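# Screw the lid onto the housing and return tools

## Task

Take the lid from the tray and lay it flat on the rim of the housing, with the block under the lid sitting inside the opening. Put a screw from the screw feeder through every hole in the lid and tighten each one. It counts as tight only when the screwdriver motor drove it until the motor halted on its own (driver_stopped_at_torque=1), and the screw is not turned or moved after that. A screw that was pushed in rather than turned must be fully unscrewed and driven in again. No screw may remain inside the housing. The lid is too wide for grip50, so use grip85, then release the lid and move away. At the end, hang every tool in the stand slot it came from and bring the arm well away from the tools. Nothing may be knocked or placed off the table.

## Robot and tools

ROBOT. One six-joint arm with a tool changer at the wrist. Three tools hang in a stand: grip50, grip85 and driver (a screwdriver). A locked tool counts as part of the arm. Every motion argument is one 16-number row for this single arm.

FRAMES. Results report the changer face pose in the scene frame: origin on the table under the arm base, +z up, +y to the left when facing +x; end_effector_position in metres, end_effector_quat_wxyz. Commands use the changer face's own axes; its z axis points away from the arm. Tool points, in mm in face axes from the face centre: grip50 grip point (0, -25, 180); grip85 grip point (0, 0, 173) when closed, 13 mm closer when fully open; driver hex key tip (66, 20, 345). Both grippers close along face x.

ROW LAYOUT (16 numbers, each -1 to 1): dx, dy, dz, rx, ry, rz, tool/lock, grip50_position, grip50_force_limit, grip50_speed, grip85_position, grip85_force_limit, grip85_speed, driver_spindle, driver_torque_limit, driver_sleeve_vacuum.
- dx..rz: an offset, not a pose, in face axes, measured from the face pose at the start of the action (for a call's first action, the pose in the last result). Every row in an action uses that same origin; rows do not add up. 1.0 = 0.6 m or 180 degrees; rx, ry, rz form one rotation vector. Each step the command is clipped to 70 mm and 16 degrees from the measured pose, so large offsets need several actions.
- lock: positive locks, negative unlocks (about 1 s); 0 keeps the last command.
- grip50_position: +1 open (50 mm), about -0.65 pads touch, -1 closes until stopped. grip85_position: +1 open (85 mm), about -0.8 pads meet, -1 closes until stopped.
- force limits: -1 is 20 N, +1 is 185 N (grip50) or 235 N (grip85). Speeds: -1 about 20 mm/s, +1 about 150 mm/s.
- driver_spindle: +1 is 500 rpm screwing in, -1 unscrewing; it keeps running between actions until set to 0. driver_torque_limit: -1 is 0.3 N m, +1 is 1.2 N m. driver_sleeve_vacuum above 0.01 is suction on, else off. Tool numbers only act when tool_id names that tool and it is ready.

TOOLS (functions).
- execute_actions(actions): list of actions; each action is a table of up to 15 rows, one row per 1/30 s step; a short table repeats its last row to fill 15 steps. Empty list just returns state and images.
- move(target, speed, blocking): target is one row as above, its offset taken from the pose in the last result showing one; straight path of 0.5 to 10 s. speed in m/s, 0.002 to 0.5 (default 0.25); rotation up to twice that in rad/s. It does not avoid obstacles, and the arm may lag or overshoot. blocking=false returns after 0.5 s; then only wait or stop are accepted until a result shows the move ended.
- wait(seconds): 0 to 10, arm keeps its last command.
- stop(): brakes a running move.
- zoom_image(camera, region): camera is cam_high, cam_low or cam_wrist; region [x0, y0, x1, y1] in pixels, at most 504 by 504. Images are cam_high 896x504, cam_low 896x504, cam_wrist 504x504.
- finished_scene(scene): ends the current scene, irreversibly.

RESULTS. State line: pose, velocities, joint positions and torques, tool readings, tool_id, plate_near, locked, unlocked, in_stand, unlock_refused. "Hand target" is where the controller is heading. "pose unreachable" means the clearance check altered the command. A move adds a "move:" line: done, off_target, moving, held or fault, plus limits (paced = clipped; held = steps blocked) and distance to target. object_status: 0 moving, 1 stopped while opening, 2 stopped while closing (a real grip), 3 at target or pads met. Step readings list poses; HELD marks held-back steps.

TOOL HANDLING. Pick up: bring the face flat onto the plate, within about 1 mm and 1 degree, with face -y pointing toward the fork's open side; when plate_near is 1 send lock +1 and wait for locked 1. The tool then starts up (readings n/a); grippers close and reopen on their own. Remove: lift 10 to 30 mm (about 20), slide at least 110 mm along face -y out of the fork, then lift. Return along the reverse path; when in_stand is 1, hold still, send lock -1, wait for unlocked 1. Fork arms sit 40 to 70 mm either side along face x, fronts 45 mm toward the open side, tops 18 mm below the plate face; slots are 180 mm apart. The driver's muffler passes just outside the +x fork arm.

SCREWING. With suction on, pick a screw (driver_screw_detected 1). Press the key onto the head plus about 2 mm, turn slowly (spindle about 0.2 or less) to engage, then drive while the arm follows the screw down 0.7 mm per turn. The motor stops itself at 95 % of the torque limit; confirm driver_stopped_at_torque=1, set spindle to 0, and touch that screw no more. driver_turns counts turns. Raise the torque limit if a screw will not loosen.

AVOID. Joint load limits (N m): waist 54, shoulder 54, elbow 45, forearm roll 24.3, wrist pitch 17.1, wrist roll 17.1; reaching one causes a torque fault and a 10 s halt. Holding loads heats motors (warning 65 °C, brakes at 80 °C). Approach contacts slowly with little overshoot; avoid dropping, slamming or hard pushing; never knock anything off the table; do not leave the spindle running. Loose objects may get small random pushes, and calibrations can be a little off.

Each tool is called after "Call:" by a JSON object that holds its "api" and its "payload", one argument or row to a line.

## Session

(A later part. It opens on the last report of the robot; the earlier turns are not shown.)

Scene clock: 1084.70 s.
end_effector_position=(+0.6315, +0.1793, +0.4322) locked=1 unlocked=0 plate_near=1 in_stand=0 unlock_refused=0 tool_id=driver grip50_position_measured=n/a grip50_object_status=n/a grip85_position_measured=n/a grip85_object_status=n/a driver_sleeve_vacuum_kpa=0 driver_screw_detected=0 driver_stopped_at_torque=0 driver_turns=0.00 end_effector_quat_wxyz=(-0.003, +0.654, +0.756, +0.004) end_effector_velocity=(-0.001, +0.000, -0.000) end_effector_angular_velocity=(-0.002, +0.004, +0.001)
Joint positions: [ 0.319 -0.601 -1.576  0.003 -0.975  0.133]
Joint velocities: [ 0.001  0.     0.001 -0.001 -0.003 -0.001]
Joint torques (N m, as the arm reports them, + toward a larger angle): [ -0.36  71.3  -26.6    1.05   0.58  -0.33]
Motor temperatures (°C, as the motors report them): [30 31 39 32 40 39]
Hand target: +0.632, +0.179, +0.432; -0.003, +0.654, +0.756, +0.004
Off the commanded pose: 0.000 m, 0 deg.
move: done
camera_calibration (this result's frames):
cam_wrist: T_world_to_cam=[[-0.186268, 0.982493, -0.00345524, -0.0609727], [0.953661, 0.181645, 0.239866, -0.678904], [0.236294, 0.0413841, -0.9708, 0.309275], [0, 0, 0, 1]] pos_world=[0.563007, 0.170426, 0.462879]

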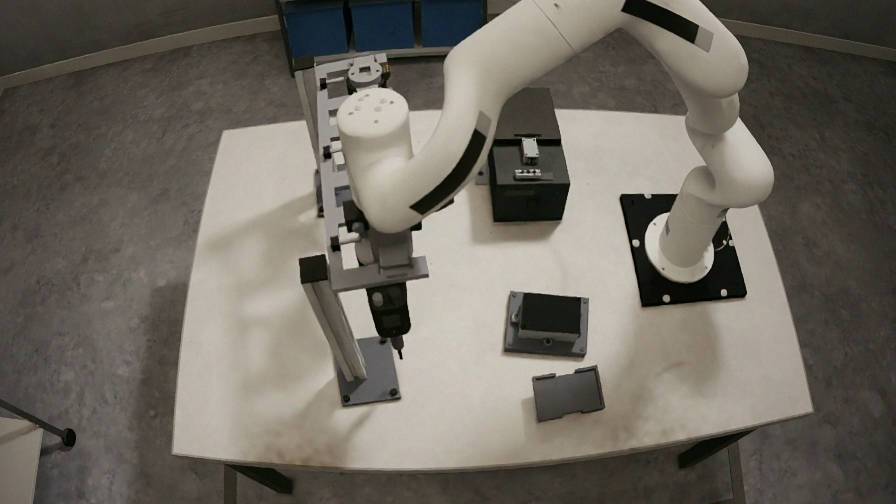

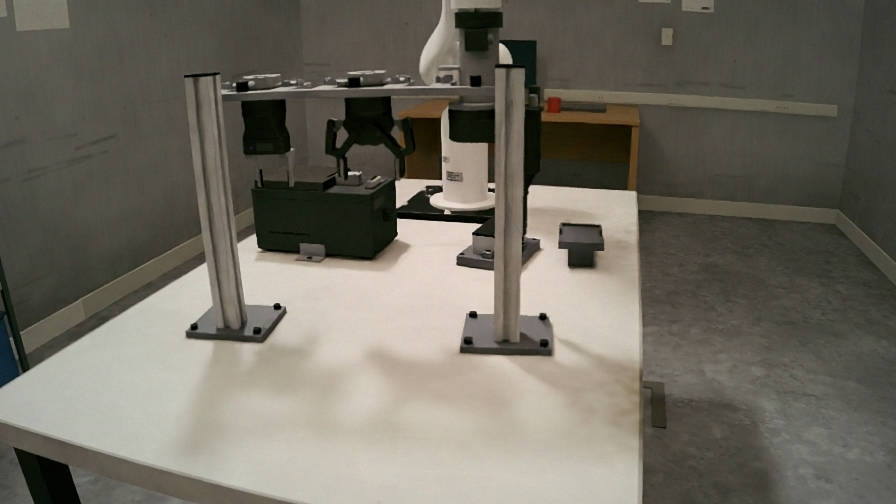

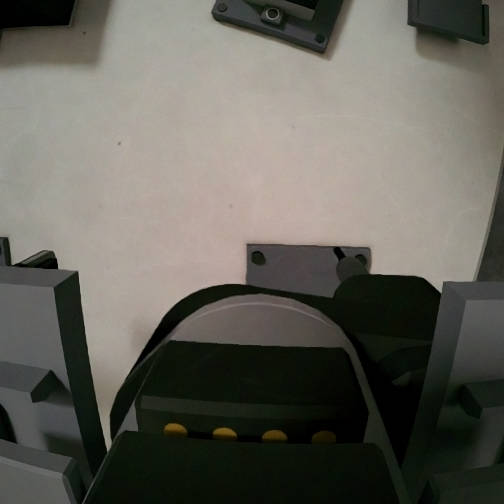

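Call:
{"api": "move", "payload": {
  "target": [0,-0.205,0,0,0,0,0,0,0,0,0,0,0,0,-1,-1],
  "speed": 0.06
}}

Scene clock: 1093.10 s.
end_effector_position=(+0.5100, +0.1618, +0.4320) locked=1 unlocked=0 plate_near=1 in_stand=0 unlock_refused=0 tool_id=driver grip50_position_measured=n/a grip50_object_status=n/a grip85_position_measured=n/a grip85_object_status=n/a driver_sleeve_vacuum_kpa=0 driver_screw_detected=0 driver_stopped_at_torque=0 driver_turns=0.00 end_effector_quat_wxyz=(-0.002, +0.654, +0.756, +0.004) end_effector_velocity=(-0.001, +0.000, +0.000) end_effector_angular_velocity=(-0.000, +0.003, -0.000)
Joint positions: [ 0.351 -0.301 -1.158  0.003 -0.856  0.164]
Joint velocities: [ 0.001  0.002  0.003  0.001 -0.002  0.001]
Joint torques (N m, as the arm reports them, + toward a larger angle): [ -1.71  50.54 -25.75   0.63   0.61  -0.22]
Motor temperatures (°C, as the motors report them): [30 32 40 32 40 39]
Hand target: +0.510, +0.162, +0.432; -0.003, +0.654, +0.756, +0.004
Off the commanded pose: 0.000 m, 0 deg.
move: done
camera_calibration (this result's frames):
cam_wrist: T_world_to_cam=[[-0.186076, 0.982529, -0.00349674, -0.0665189], [0.953631, 0.181457, 0.240129, -0.559822], [0.236568, 0.0413476, -0.970735, 0.33842], [0, 0, 0, 1]] pos_world=[0.441427, 0.152948, 0.462713]

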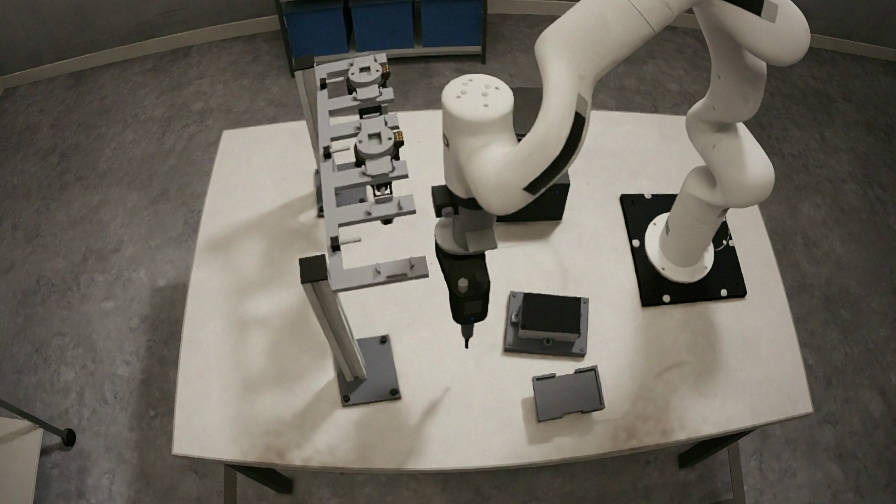

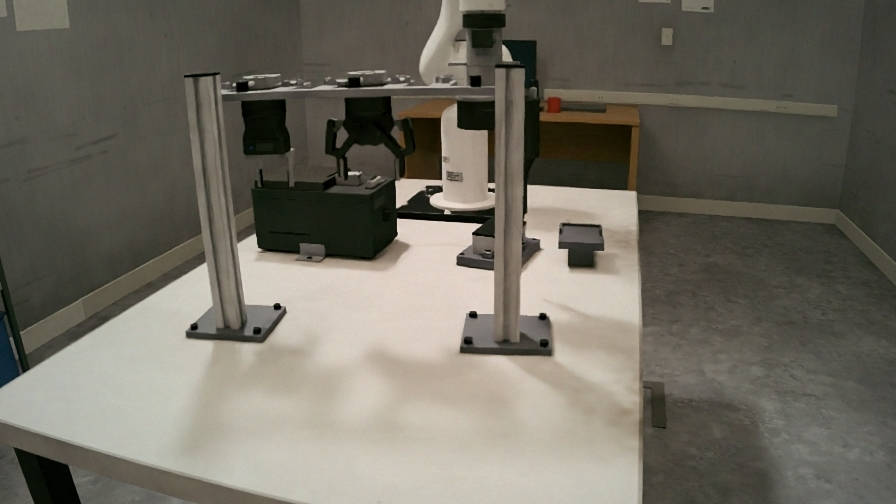

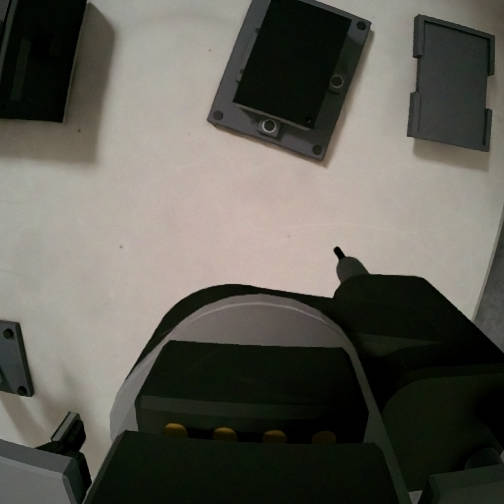

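Call:
{"api": "move", "payload": {
  "target": [0,0,-0.213,0,0,0,0,0,0,0,0,0,0,0,-1,-1],
  "speed": 0.2
}}

Scene clock: 1125.87 s.
end_effector_position=(+0.5098, +0.1609, +0.5591) locked=1 unlocked=0 plate_near=1 in_stand=0 unlock_refused=0 tool_id=driver grip50_position_measured=n/a grip50_object_status=n/a grip85_position_measured=n/a grip85_object_status=n/a driver_sleeve_vacuum_kpa=0 driver_screw_detected=0 driver_stopped_at_torque=0 driver_turns=0.00 end_effector_quat_wxyz=(-0.003, +0.654, +0.756, +0.003) end_effector_velocity=(+0.001, -0.000, +0.003) end_effector_angular_velocity=(+0.001, -0.002, -0.000)
Joint positions: [ 0.35  -0.224 -1.354  0.003 -1.13   0.164]
Joint velocities: [-0.     0.    -0.007  0.    -0.005  0.   ]
Joint torques (N m, as the arm reports them, + toward a larger angle): [ -1.24  49.25 -26.71   1.04   0.56  -0.23]
Motor temperatures (°C, as the motors report them): [30 32 41 32 40 39]
Hand target: +0.510, +0.161, +0.560; -0.003, +0.654, +0.756, +0.004
Off the commanded pose: 0.001 m, 0 deg.
move: done
camera_calibration (this result's frames):
cam_wrist: T_world_to_cam=[[-0.186484, 0.982452, -0.00341325, -0.0650227], [0.95383, 0.181882, 0.239011, -0.58954], [0.235438, 0.0413162, -0.971011, 0.462631], [0, 0, 0, 1]] pos_world=[0.441275, 0.151994, 0.589904]

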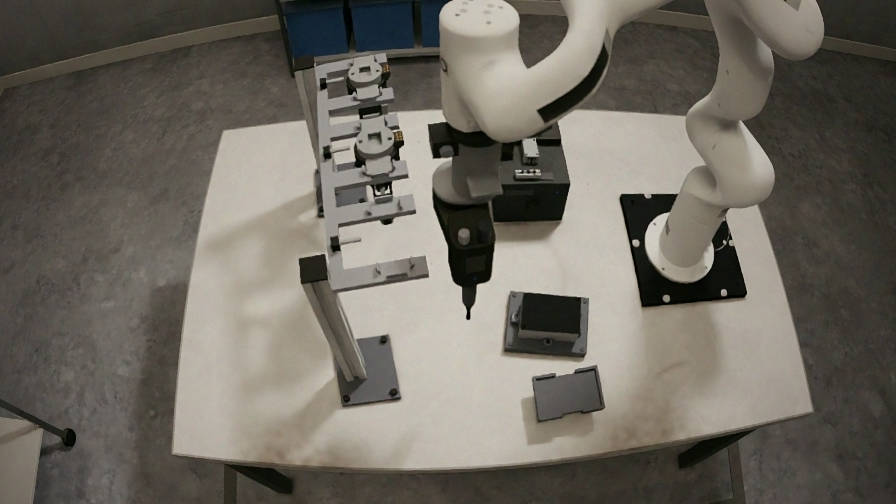

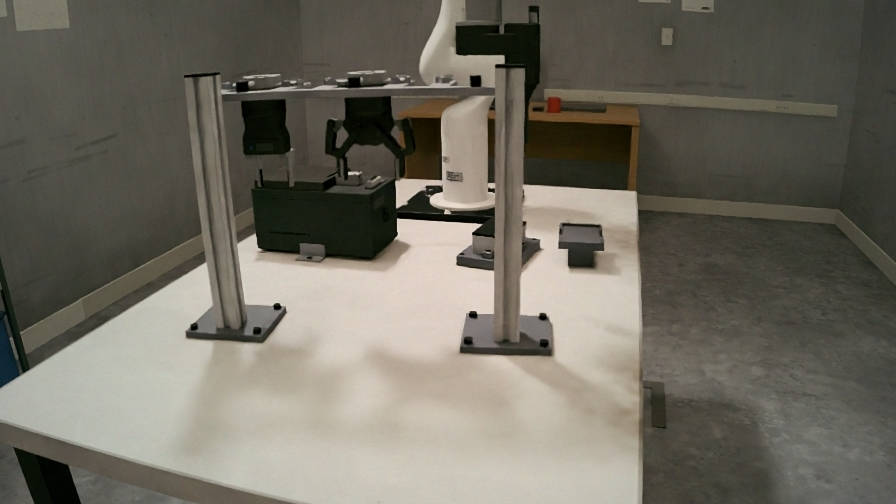

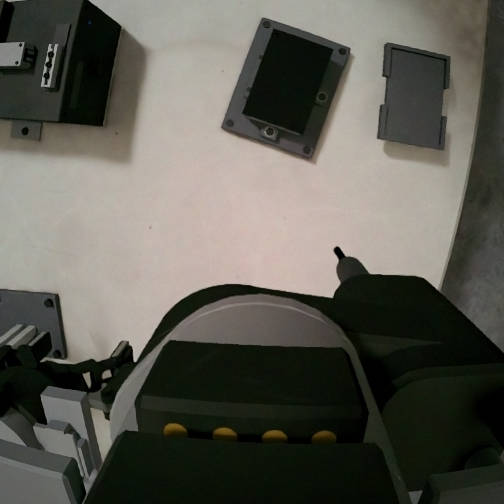

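Call:
{"api": "move", "payload": {
  "target": [-0.4947,-0.3848,0,0,0,0.096,0,0,0,0,0,0,0,0,-1,-1],
  "speed": 0.25
}}

Call:
{"api": "zoom_image", "payload": {
  "camera": "cam_wrist",
  "region": [270,170,410,290]
}}

Scene clock: 1137.00 s.
end_effector_position=(+0.3238, -0.1656, +0.5570) locked=1 unlocked=0 plate_near=1 in_stand=0 unlock_refused=0 tool_id=driver grip50_position_measured=n/a grip50_object_status=n/a grip85_position_measured=n/a grip85_object_status=n/a driver_sleeve_vacuum_kpa=0 driver_screw_detected=0 driver_stopped_at_torque=0 driver_turns=0.00 end_effector_quat_wxyz=(-0.003, +0.760, +0.650, +0.003) end_effector_velocity=(-0.001, -0.001, -0.000) end_effector_angular_velocity=(-0.000, +0.001, +0.000)
Joint positions: [-0.425  0.224 -0.906  0.002 -1.13  -0.309]
Joint velocities: [-0.004 -0.     0.    -0.001 -0.001 -0.004]
Joint torques (N m, as the arm reports them, + toward a larger angle): [ -1.89  21.44 -26.73   1.31   0.11  -0.19]
Motor temperatures (°C, as the motors report them): [30 32 41 32 40 39]
Hand target: +0.324, -0.166, +0.557; -0.003, +0.760, +0.649, +0.003
Off the commanded pose: 0.001 m, 0 deg.
move: done
camera_calibration (this result's frames):
cam_wrist: T_world_to_cam=[[0.113398, 0.993541, -0.00420866, 0.126234], [0.965201, -0.109156, 0.237639, -0.40336], [0.235645, -0.0310099, -0.971344, 0.505937], [0, 0, 0, 1]] pos_world=[0.255787, -0.153759, 0.587825]

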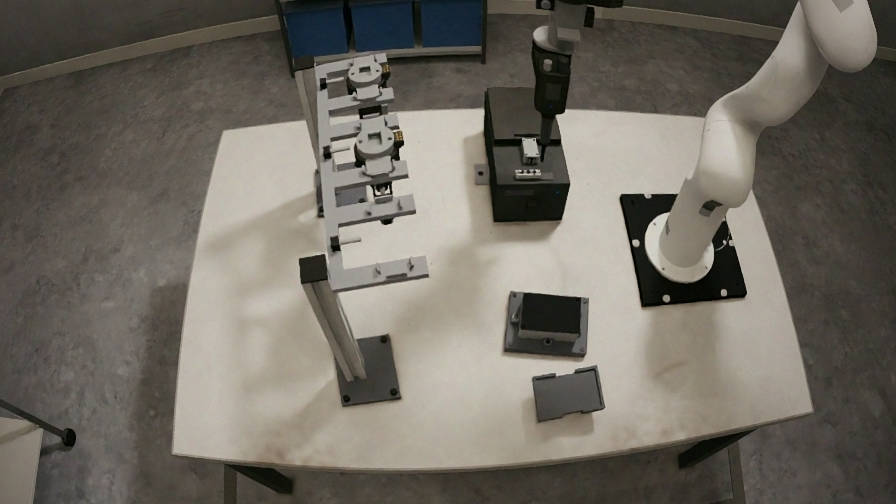

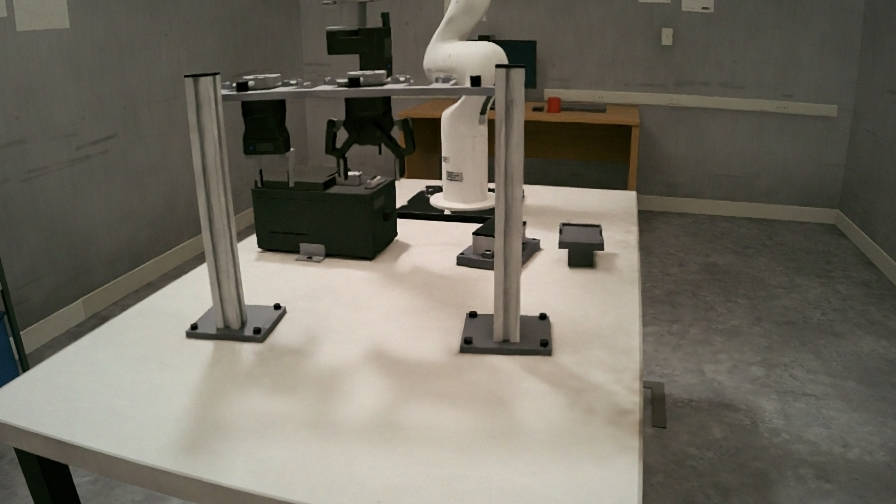

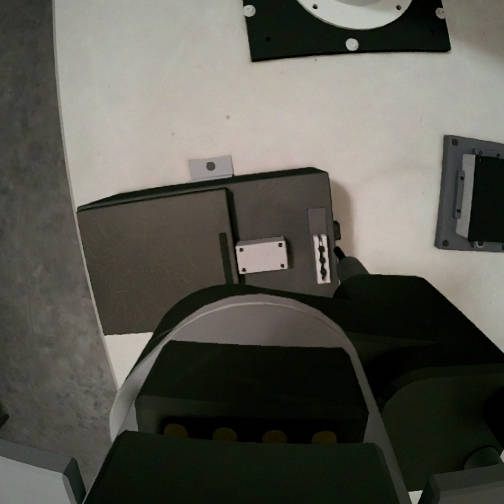

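Region (270, 170, 410, 290) of cam_wrist's 504x504 image, scaled by 3.600, with more detail than that image has; it fills the top 432 rows of this view, and the rest is white.

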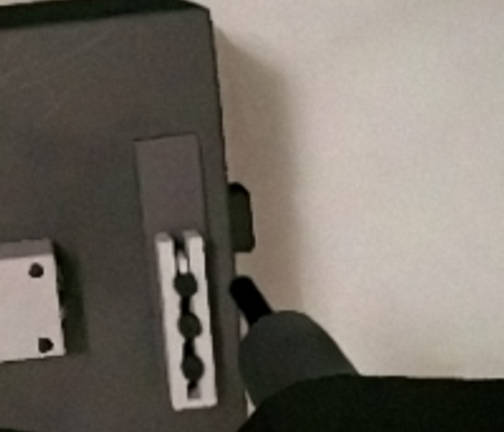

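Call:
{"api": "move", "payload": {
  "target": [-0.0148,0.0138,0.045,0,0,0,0,0,0,0,0,0,0,0,-1,-1],
  "speed": 0.05
}}

Call:
{"api": "zoom_image", "payload": {
  "camera": "cam_wrist",
  "region": [295,210,365,290]
}}

Scene clock: 1158.07 s.
end_effector_position=(+0.3306, -0.1755, +0.5300) locked=1 unlocked=0 plate_near=1 in_stand=0 unlock_refused=0 tool_id=driver grip50_position_measured=n/a grip50_object_status=n/a grip85_position_measured=n/a grip85_object_status=n/a driver_sleeve_vacuum_kpa=0 driver_screw_detected=0 driver_stopped_at_torque=0 driver_turns=0.00 end_effector_quat_wxyz=(-0.002, +0.760, +0.650, +0.003) end_effector_velocity=(+0.000, -0.000, -0.001) end_effector_angular_velocity=(-0.000, +0.001, +0.000)
Joint positions: [-0.441  0.186 -0.877  0.002 -1.063 -0.325]
Joint velocities: [-0.    -0.001  0.    -0.001  0.001 -0.   ]
Joint torques (N m, as the arm reports them, + toward a larger angle): [ -2.09  23.26 -26.12   0.84   0.    -0.28]
Motor temperatures (°C, as the motors report them): [30 31 42 32 40 39]
Hand target: +0.331, -0.175, +0.530; -0.003, +0.760, +0.650, +0.003
Off the commanded pose: 0.000 m, 0 deg.
move: done
camera_calibration (this result's frames):
cam_wrist: T_world_to_cam=[[0.113495, 0.993529, -0.00433465, 0.135203], [0.96516, -0.109217, 0.237776, -0.404632], [0.235764, -0.0311701, -0.97131, 0.477801], [0, 0, 0, 1]] pos_world=[0.262542, -0.163628, 0.560891]

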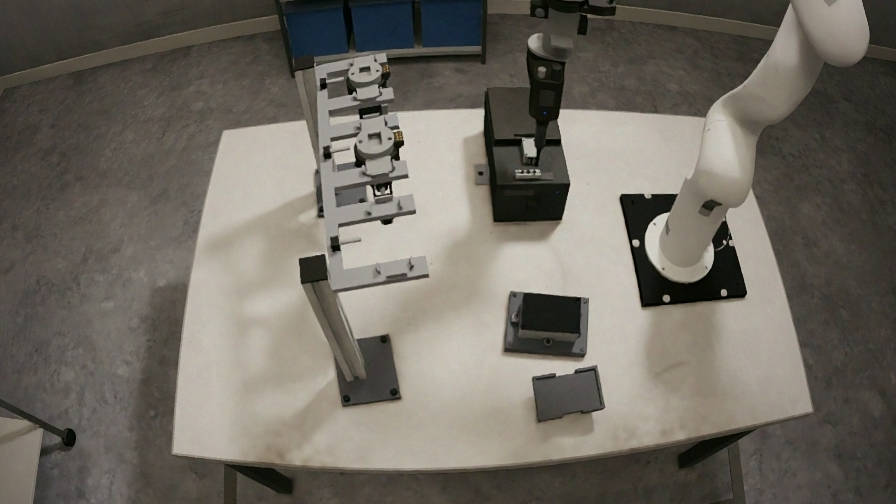

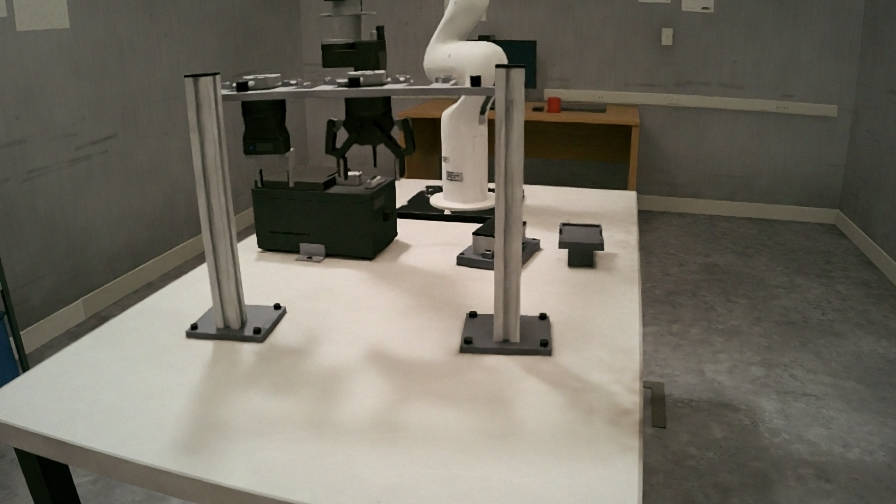

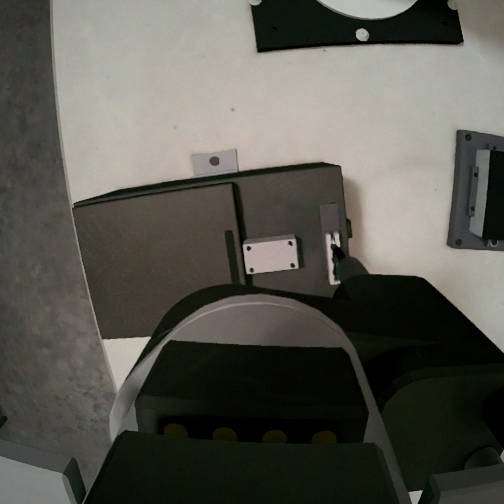

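Region (295, 210, 365, 290) of cam_wrist's 504x504 image, scaled by 6.300, with more detail than that image has; it fills the left 441 columns of this view, and the rest is white.

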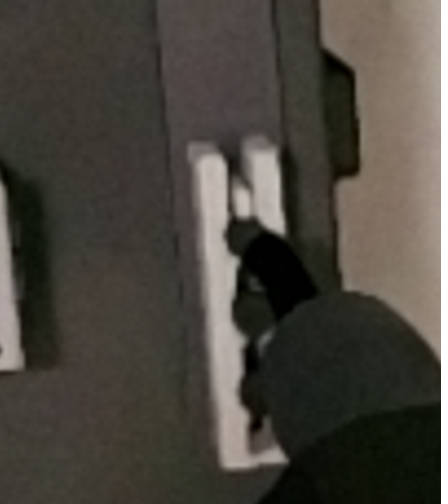

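Call:
{"api": "move", "payload": {
  "target": [0,0.0003,0.018,0,0,0,0,0,0,0,0,0,0,0,-1,-1],
  "speed": 0.02
}}

Call:
{"api": "zoom_image", "payload": {
  "camera": "cam_wrist",
  "region": [305,220,365,280]
}}

Call:
{"api": "zoom_image", "payload": {
  "camera": "cam_high",
  "region": [500,130,570,200]
}}

Scene clock: 1166.33 s.
end_effector_position=(+0.3307, -0.1754, +0.5193) locked=1 unlocked=0 plate_near=1 in_stand=0 unlock_refused=0 tool_id=driver grip50_position_measured=n/a grip50_object_status=n/a grip85_position_measured=n/a grip85_object_status=n/a driver_sleeve_vacuum_kpa=0 driver_screw_detected=0 driver_stopped_at_torque=0 driver_turns=0.00 end_effector_quat_wxyz=(-0.002, +0.760, +0.650, +0.003) end_effector_velocity=(+0.000, +0.000, -0.001) end_effector_angular_velocity=(-0.001, -0.001, +0.001)
Joint positions: [-0.441  0.18  -0.858  0.002 -1.038 -0.325]
Joint velocities: [ 0.001  0.     0.002  0.     0.003 -0.   ]
Joint torques (N m, as the arm reports them, + toward a larger angle): [ -0.77  22.28 -26.81   1.07   0.04  -0.22]
Motor temperatures (°C, as the motors report them): [30 31 42 32 40 39]
Hand target: +0.331, -0.175, +0.519; -0.002, +0.760, +0.650, +0.003
Off the commanded pose: 0.000 m, 0 deg.
move: done
camera_calibration (this result's frames):
cam_wrist: T_world_to_cam=[[0.113532, 0.993525, -0.0043533, 0.135095], [0.965159, -0.109249, 0.237768, -0.402248], [0.235753, -0.0311959, -0.971312, 0.467348], [0, 0, 0, 1]] pos_world=[0.262717, -0.163586, 0.550171]

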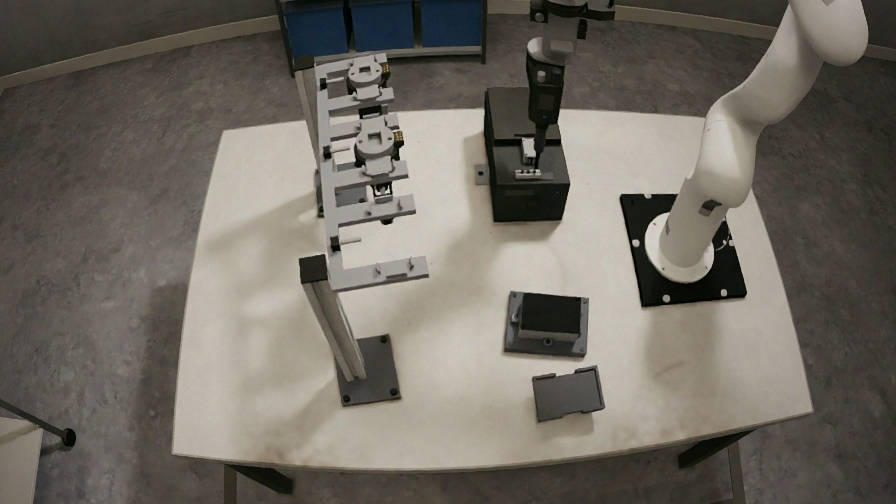

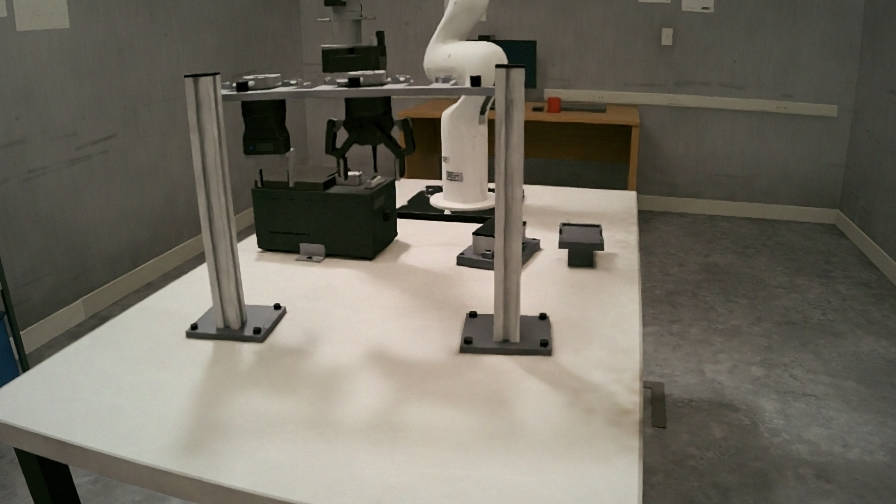

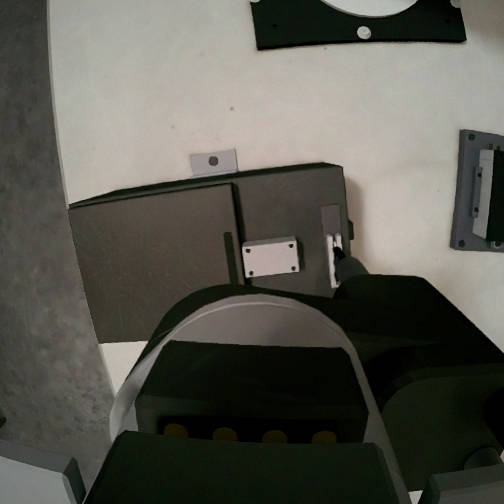

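Region (305, 220, 365, 280) of cam_wrist's 504x504 image, scaled by 8.400, with more detail than that image has.

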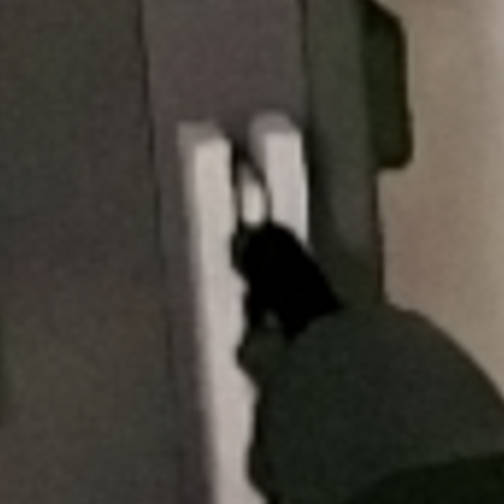

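Region (500, 130, 570, 200) of cam_high's 896x504 image, scaled by 7.200, with more detail than that image has.

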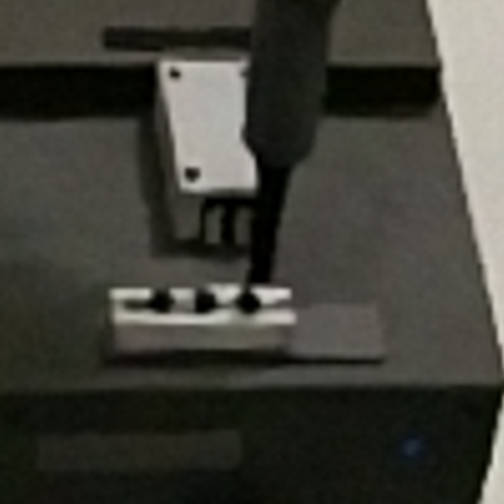

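Call:
{"api": "move", "payload": {
  "target": [0,0,0.011,0,0,0,0,0,0,0,0,0,0,0,-1,-1],
  "speed": 0.004
}}

Call:
{"api": "zoom_image", "payload": {
  "camera": "cam_wrist",
  "region": [305,220,365,280]
}}

Call:
{"api": "zoom_image", "payload": {
  "camera": "cam_high",
  "region": [500,130,570,200]
}}

Scene clock: 1186.47 s.
end_effector_position=(+0.3308, -0.1754, +0.5129) locked=1 unlocked=0 plate_near=1 in_stand=0 unlock_refused=0 tool_id=driver grip50_position_measured=n/a grip50_object_status=n/a grip85_position_measured=n/a grip85_object_status=n/a driver_sleeve_vacuum_kpa=0 driver_screw_detected=0 driver_stopped_at_torque=0 driver_turns=0.00 end_effector_quat_wxyz=(-0.002, +0.760, +0.650, +0.003) end_effector_velocity=(-0.000, +0.000, -0.001) end_effector_angular_velocity=(+0.000, +0.000, -0.000)
Joint positions: [-0.441  0.176 -0.847  0.002 -1.023 -0.325]
Joint velocities: [ 0.    -0.001  0.002 -0.     0.002  0.   ]
Joint torques (N m, as the arm reports them, + toward a larger angle): [ -1.72  21.44 -25.22   0.87   0.13  -0.24]
Motor temperatures (°C, as the motors report them): [30 31 42 32 40 39]
Hand target: +0.331, -0.175, +0.513; -0.002, +0.760, +0.650, +0.003
Off the commanded pose: 0.000 m, 0 deg.
move: done
camera_calibration (this result's frames):
cam_wrist: T_world_to_cam=[[0.113577, 0.993519, -0.00440507, 0.135036], [0.965079, -0.10927, 0.238081, -0.400906], [0.236057, -0.0312918, -0.971235, 0.460986], [0, 0, 0, 1]] pos_world=[0.26275, -0.163542, 0.543769]

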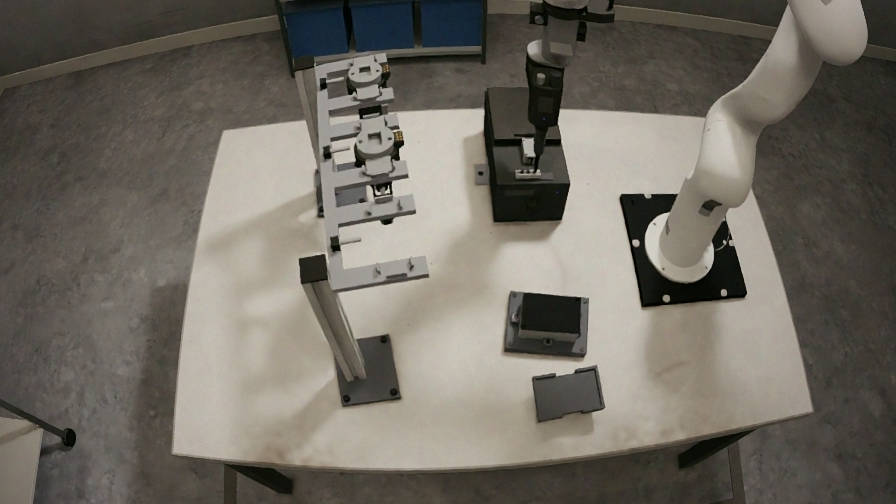

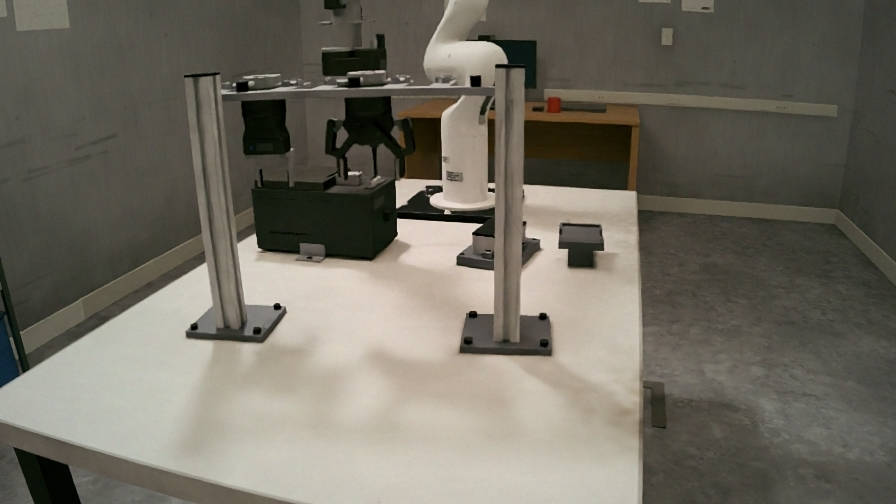

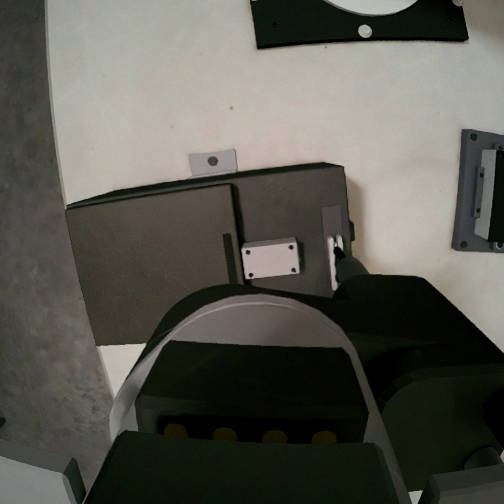

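Region (305, 220, 365, 280) of cam_wrist's 504x504 image, scaled by 8.400, with more detail than that image has.

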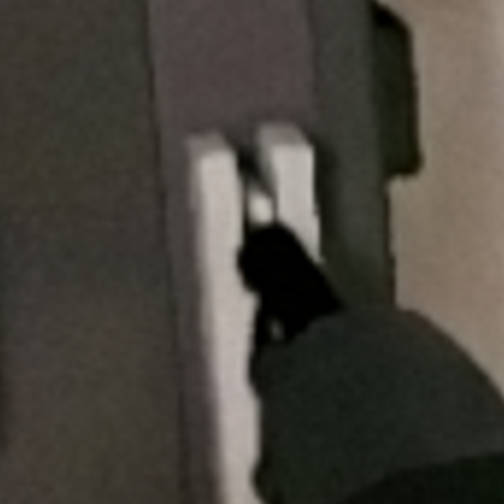

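Region (500, 130, 570, 200) of cam_high's 896x504 image, scaled by 7.200, with more detail than that image has.

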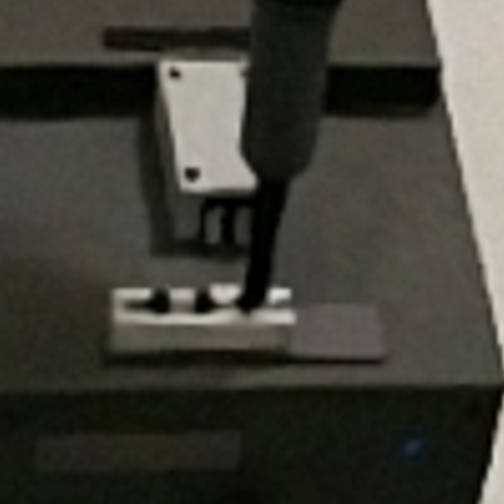

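Call:
{"api": "execute_actions", "payload": {
  "actions": [
    [[0,0,0.0004,0,0,0,0,0,0,0,0,0,0,0.1,-1,-1],[0,0,0.0008,0,0,0,0,0,0,0,0,0,0,0.1,-1,-1],[0,0,0.0012,0,0,0,0,0,0,0,0,0,0,0.1,-1,-1],[0,0,0.0017,0,0,0,0,0,0,0,0,0,0,0.1,-1,-1]],
    [[0,0,0,0,0,0,0,0,0,0,0,0,0,0.1,-1,-1]],
    [[0,0,0,0,0,0,0,0,0,0,0,0,0,0,-1,-1]],
    [[0,0,0.001,0,0,0,0,0,0,0,0,0,0,0,-1,1]]
  ]
}}

Scene clock: 1195.87 s.
end_effector_position=(+0.3308, -0.1754, +0.5114) locked=1 unlocked=0 plate_near=1 in_stand=0 unlock_refused=0 tool_id=driver grip50_position_measured=n/a grip50_object_status=n/a grip85_position_measured=n/a grip85_object_status=n/a driver_sleeve_vacuum_kpa=14 driver_screw_detected=0 driver_stopped_at_torque=0 driver_turns=0.82 end_effector_quat_wxyz=(-0.002, +0.760, +0.650, +0.003) end_effector_velocity=(+0.000, +0.000, +0.000) end_effector_angular_velocity=(-0.001, -0.002, +0.000)
Joint positions: [-0.441  0.176 -0.844  0.002 -1.019 -0.325]
Joint velocities: [ 0.001  0.    -0.001  0.     0.001 -0.   ]
Joint torques (N m, as the arm reports them, + toward a larger angle): [ -1.74  20.66 -24.46   0.76  -0.1   -0.37]
Motor temperatures (°C, as the motors report them): [30 31 42 32 40 39]
Hand target: +0.331, -0.175, +0.511; -0.002, +0.760, +0.650, +0.003
Off the commanded pose: 0.000 m, 0 deg.
Step readings (end_effector_position; steps 1 to 15: 1st action; 16 to 30: 2nd action; 31 to 45: 3rd action; 46 to 60: 4th action):
0: (+0.3307, -0.1754, +0.5127)
1: (+0.3307, -0.1754, +0.5127)
2: (+0.3308, -0.1754, +0.5127)
4: (+0.3308, -0.1754, +0.5126)
8: (+0.3308, -0.1754, +0.5121)
15: (+0.3308, -0.1754, +0.5119)
16: (+0.3308, -0.1754, +0.5119)
17: (+0.3308, -0.1754, +0.5119)
19: (+0.3308, -0.1754, +0.5119)
23: (+0.3308, -0.1754, +0.5120)
30: (+0.3308, -0.1754, +0.5119)
31: (+0.3308, -0.1754, +0.5120)
32: (+0.3308, -0.1754, +0.5120)
34: (+0.3308, -0.1754, +0.5119)
38: (+0.3308, -0.1754, +0.5119)
45: (+0.3308, -0.1754, +0.5119)
46: (+0.3308, -0.1754, +0.5119)
47: (+0.3308, -0.1754, +0.5119)
49: (+0.3308, -0.1754, +0.5116)
53: (+0.3308, -0.1754, +0.5114)
60: end_effector_position above
camera_calibration (this result's frames):
cam_wrist: T_world_to_cam=[[0.113594, 0.993517, -0.00444668, 0.13504], [0.965051, -0.109273, 0.238195, -0.400594], [0.236165, -0.0313488, -0.971207, 0.459385], [0, 0, 0, 1]] pos_world=[0.262764, -0.163537, 0.542178]

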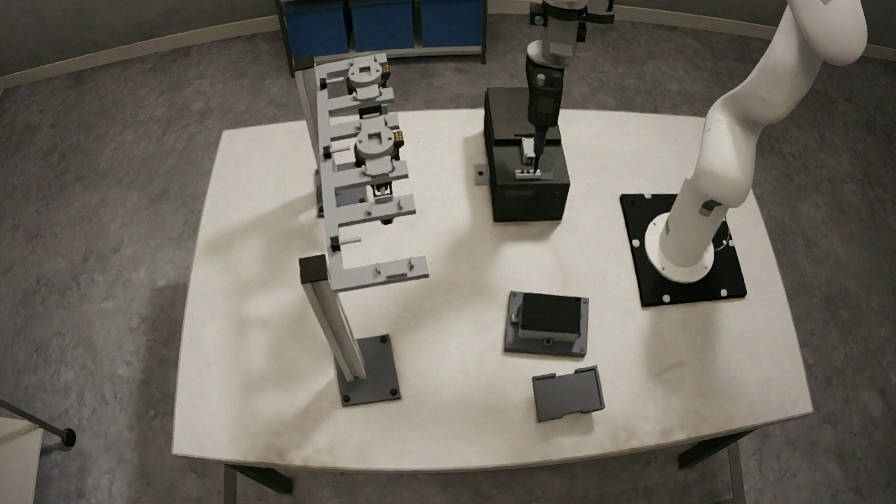

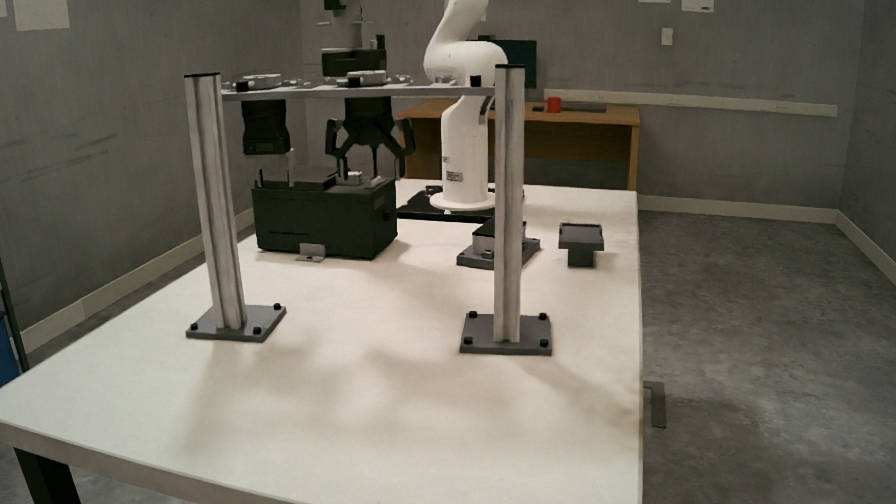

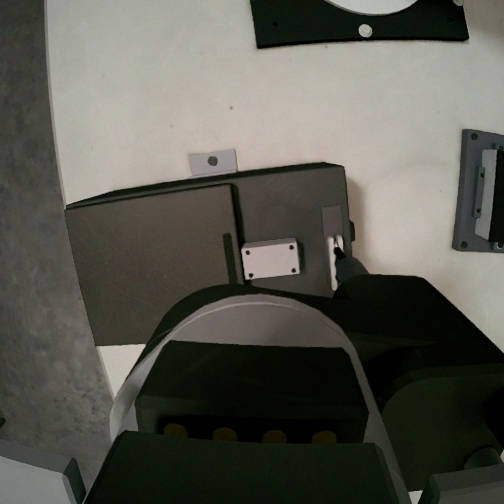

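Call:
{"api": "execute_actions", "payload": {
  "actions": [
    [[0,0,0.001,0,0,0,0,0,0,0,0,0,0,0,-1,1]]
  ]
}}

Call:
{"api": "zoom_image", "payload": {
  "camera": "cam_high",
  "region": [510,150,560,190]
}}

Call:
{"api": "zoom_image", "payload": {
  "camera": "cam_wrist",
  "region": [315,230,360,275]
}}

Scene clock: 1203.57 s.
end_effector_position=(+0.3308, -0.1754, +0.5108) locked=1 unlocked=0 plate_near=1 in_stand=0 unlock_refused=0 tool_id=driver grip50_position_measured=n/a grip50_object_status=n/a grip85_position_measured=n/a grip85_object_status=n/a driver_sleeve_vacuum_kpa=14 driver_screw_detected=0 driver_stopped_at_torque=0 driver_turns=0.82 end_effector_quat_wxyz=(-0.002, +0.760, +0.650, +0.003) end_effector_velocity=(-0.000, +0.000, -0.000) end_effector_angular_velocity=(-0.000, +0.000, +0.001)
Joint positions: [-0.441  0.175 -0.843  0.002 -1.018 -0.325]
Joint velocities: [ 0.001  0.001  0.001 -0.    -0.    -0.   ]
Joint torques (N m, as the arm reports them, + toward a larger angle): [ -1.73  20.82 -24.42   0.73  -0.06  -0.3 ]
Motor temperatures (°C, as the motors report them): [30 31 42 32 40 39]
Hand target: +0.331, -0.175, +0.511; -0.002, +0.760, +0.650, +0.003
Off the commanded pose: 0.000 m, 0 deg.
Step readings (end_effector_position):
0: (+0.3308, -0.1754, +0.5113)
1: (+0.3308, -0.1754, +0.5113)
2: (+0.3308, -0.1754, +0.5113)
4: (+0.3308, -0.1754, +0.5110)
8: (+0.3308, -0.1754, +0.5108)
15: end_effector_position above
camera_calibration (this result's frames):
cam_wrist: T_world_to_cam=[[0.113595, 0.993517, -0.00444826, 0.135033], [0.96505, -0.109274, 0.238199, -0.400455], [0.236168, -0.031351, -0.971206, 0.458809], [0, 0, 0, 1]] pos_world=[0.262763, -0.163533, 0.541587]

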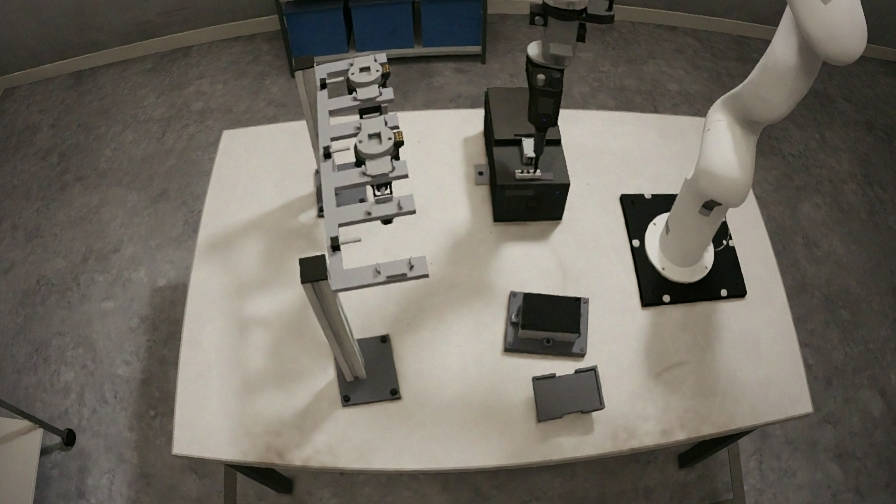

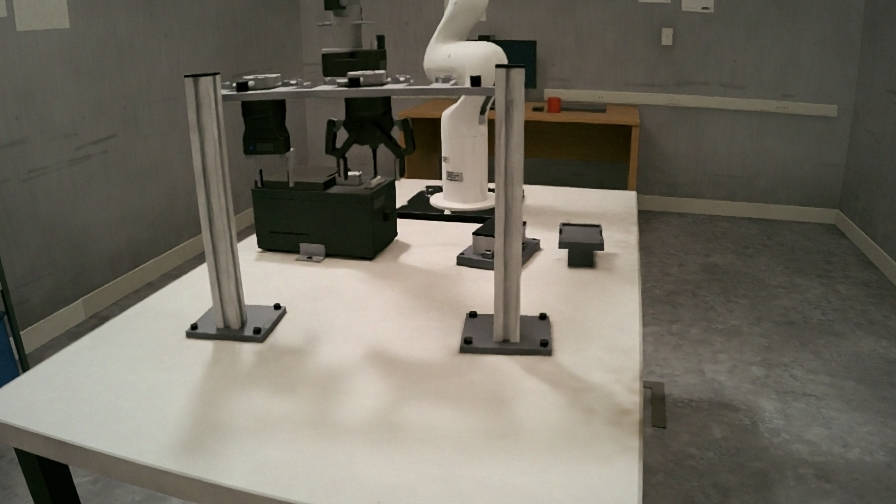

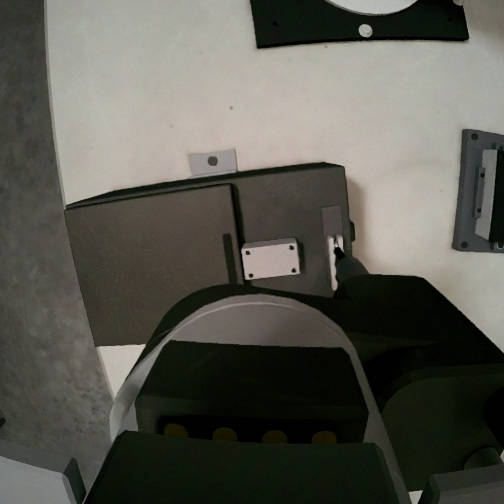

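Region (510, 150, 560, 190) of cam_high's 896x504 image, scaled by 10.080, with more detail than that image has; it fills the top 403 rows of this view, and the rest is white.

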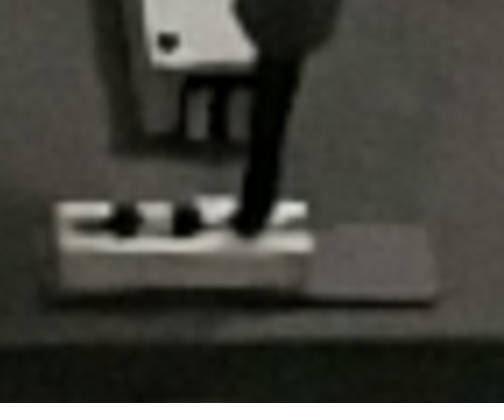

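Region (315, 230, 360, 275) of cam_wrist's 504x504 image, scaled by 11.200, with more detail than that image has.

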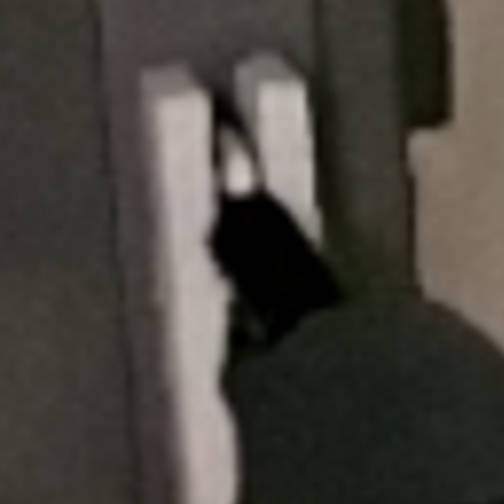

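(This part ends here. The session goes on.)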